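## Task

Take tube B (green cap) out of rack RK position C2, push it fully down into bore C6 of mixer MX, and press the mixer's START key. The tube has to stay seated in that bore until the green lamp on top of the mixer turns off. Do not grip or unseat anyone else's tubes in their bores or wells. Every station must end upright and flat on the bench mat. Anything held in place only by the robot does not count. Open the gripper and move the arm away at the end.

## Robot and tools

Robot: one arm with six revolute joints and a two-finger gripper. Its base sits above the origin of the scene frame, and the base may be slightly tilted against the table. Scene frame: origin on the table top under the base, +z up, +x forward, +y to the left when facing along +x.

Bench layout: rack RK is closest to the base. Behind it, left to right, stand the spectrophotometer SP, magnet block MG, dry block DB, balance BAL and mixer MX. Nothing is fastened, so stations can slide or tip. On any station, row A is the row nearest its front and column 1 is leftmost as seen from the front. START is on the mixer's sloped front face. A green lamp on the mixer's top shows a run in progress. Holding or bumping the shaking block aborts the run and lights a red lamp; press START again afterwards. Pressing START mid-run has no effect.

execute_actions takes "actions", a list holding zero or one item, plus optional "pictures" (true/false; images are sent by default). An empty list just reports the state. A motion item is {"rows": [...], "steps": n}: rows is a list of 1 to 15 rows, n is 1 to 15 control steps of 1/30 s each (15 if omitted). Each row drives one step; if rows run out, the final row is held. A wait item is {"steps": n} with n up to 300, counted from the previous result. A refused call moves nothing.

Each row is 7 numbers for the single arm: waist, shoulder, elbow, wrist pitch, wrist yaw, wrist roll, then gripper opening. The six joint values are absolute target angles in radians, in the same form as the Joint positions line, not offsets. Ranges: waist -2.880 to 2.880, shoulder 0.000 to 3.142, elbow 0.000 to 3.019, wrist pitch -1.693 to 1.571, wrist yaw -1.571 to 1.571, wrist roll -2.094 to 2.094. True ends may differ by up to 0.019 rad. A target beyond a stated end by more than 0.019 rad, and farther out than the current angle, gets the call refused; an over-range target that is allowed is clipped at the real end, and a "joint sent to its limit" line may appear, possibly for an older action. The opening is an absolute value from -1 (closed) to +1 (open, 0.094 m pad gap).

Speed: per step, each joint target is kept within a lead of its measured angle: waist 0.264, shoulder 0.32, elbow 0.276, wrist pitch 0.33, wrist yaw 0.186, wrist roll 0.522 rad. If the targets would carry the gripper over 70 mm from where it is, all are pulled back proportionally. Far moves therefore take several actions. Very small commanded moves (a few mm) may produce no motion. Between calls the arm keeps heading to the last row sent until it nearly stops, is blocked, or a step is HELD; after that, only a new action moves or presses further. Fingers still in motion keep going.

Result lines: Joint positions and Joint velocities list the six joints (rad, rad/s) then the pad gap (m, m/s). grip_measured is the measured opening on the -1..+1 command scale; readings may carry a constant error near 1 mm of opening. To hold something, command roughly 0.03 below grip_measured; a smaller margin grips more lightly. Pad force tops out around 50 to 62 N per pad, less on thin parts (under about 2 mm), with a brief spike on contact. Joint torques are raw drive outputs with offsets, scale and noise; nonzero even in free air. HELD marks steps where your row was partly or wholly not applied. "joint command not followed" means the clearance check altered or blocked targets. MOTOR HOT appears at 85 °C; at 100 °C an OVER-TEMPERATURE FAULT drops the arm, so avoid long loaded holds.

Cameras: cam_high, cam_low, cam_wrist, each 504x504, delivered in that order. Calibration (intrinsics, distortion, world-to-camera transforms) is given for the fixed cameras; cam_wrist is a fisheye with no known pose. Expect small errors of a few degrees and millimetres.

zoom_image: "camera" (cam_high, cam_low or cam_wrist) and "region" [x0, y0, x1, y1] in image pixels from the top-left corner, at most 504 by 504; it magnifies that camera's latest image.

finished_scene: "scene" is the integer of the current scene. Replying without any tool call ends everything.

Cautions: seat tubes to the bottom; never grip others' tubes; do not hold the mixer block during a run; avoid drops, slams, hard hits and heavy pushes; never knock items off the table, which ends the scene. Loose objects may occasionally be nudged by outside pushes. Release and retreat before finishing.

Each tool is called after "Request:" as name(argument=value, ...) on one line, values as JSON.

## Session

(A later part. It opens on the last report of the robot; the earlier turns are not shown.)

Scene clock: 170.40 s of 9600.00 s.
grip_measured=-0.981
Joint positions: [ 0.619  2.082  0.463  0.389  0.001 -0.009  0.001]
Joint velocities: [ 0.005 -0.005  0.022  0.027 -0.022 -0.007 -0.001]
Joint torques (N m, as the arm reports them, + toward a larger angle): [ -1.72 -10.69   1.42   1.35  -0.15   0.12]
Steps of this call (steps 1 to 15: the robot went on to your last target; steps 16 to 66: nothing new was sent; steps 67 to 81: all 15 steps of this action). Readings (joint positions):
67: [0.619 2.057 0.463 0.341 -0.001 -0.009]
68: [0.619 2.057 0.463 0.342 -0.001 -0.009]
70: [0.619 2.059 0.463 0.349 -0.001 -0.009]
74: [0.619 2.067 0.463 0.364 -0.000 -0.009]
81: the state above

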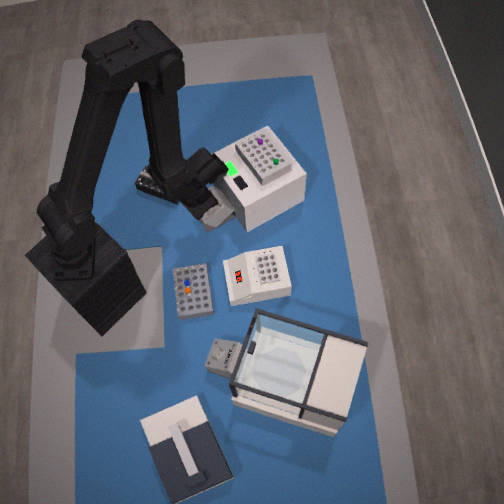

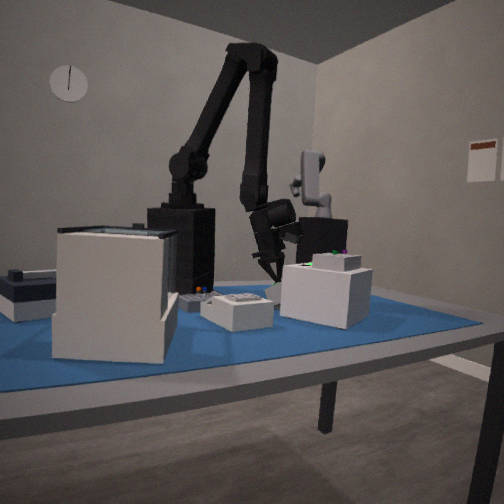

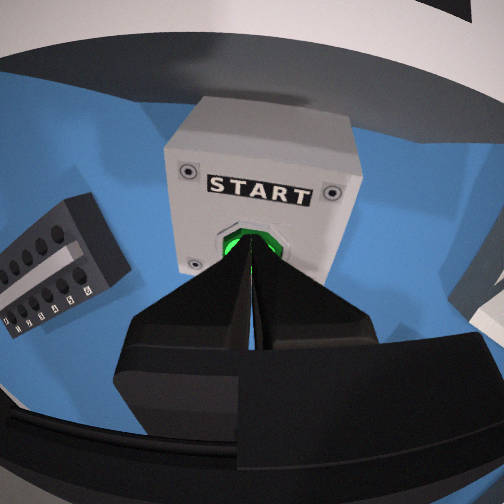

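Request:
execute_actions(actions=[{"rows":[[0.606,2.06,0.46,0.36,0,0,-1],[0.606,2.04,0.455,0.335,0,0,-1],[0.606,2.015,0.45,0.31,0,0,-1],[0.606,1.99,0.44,0.285,0,0,-1],[0.606,1.96,0.43,0.255,0,0,-1],[0.606,1.93,0.42,0.225,0,0,-1],[0.606,1.9,0.41,0.195,0,0,-1],[0.606,1.86,0.4,0.155,0,0,-1],[0.606,1.82,0.39,0.115,0,0,-1],[0.606,1.78,0.38,0.075,0,0,-1],[0.606,1.74,0.37,0.035,0,0,-1],[0.606,1.7,0.36,-0.005,0,0,-1],[0.606,1.66,0.35,-0.045,0,0,-1],[0.606,1.63,0.35,-0.08,0,0,-1],[0.606,1.6,0.35,-0.11,0,0,-1]],"steps":15}], pictures=false)

Request:
execute_actions(actions=[{"steps":300}])

Scene clock: 174.33 s of 9600.00 s.
grip_measured=-0.981
Joint positions: [ 0.619  1.658  0.356 -0.031 -0.    -0.009  0.001]
Joint velocities: [-0.015 -1.089 -0.154 -1.023 -0.007  0.051 -0.002]
Joint torques (N m, as the arm reports them, + toward a larger angle): [-1.62 -9.32  3.49  0.34 -0.08  0.1 ]
Steps of this call (steps 1 to 15: the robot went on to your last target; steps 16 to 103: nothing new was sent; steps 104 to 118: all 15 steps of this action). Readings (joint positions):
104: [0.619 2.080 0.463 0.387 0.001 -0.009]
105: [0.619 2.073 0.461 0.378 0.001 -0.009]
107: [0.619 2.046 0.456 0.342 -0.000 -0.009]
111: [0.619 1.943 0.424 0.233 -0.000 -0.009]
118: the state above

Scene clock: 184.33 s of 9600.00 s.
grip_measured=-0.981
Joint positions: [ 0.619  1.592  0.349 -0.095 -0.    -0.009  0.001]
Joint velocities: [-0.015  0.005  0.007  0.002  0.007 -0.007 -0.001]
Joint torques (N m, as the arm reports them, + toward a larger angle): [-1.88 -8.5   3.85 -0.02 -0.08  0.11]
Steps of this call (steps 1 to 30: the robot went on to your last target; steps 31 to 300: nothing new was sent). Readings (joint positions):
1: [0.619 1.626 0.351 -0.059 -0.000 -0.009]
2: [0.619 1.604 0.349 -0.075 -0.000 -0.009]
4: [0.619 1.588 0.349 -0.086 -0.000 -0.009]
8: [0.619 1.592 0.349 -0.094 -0.000 -0.009]
300: the state above
The arm was judged still, so your last target was given up. Only a new action makes it travel on or press farther. Fingers that are still opening or closing keep moving.

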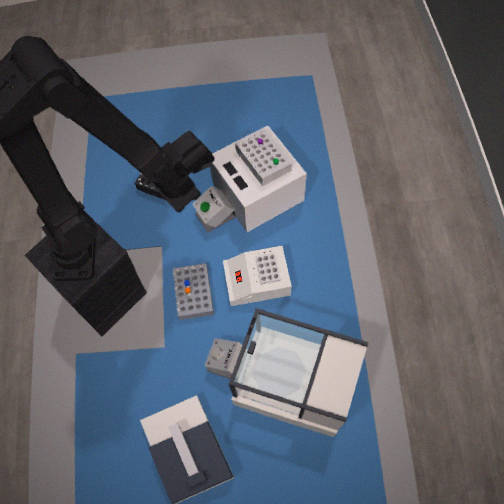

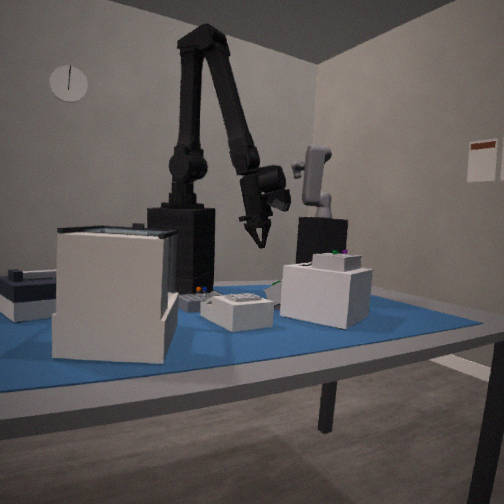

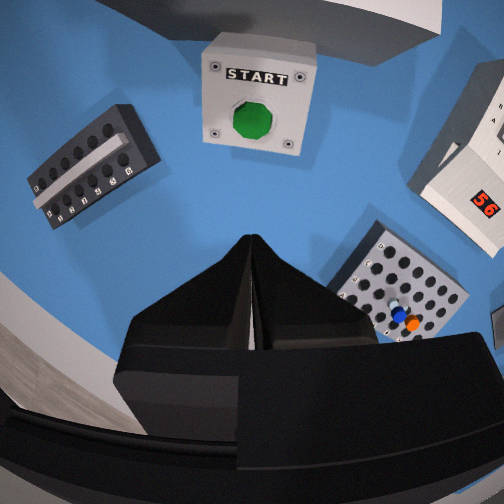

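Request:
finished_scene(scene=2)

The scene is finished: the task was done.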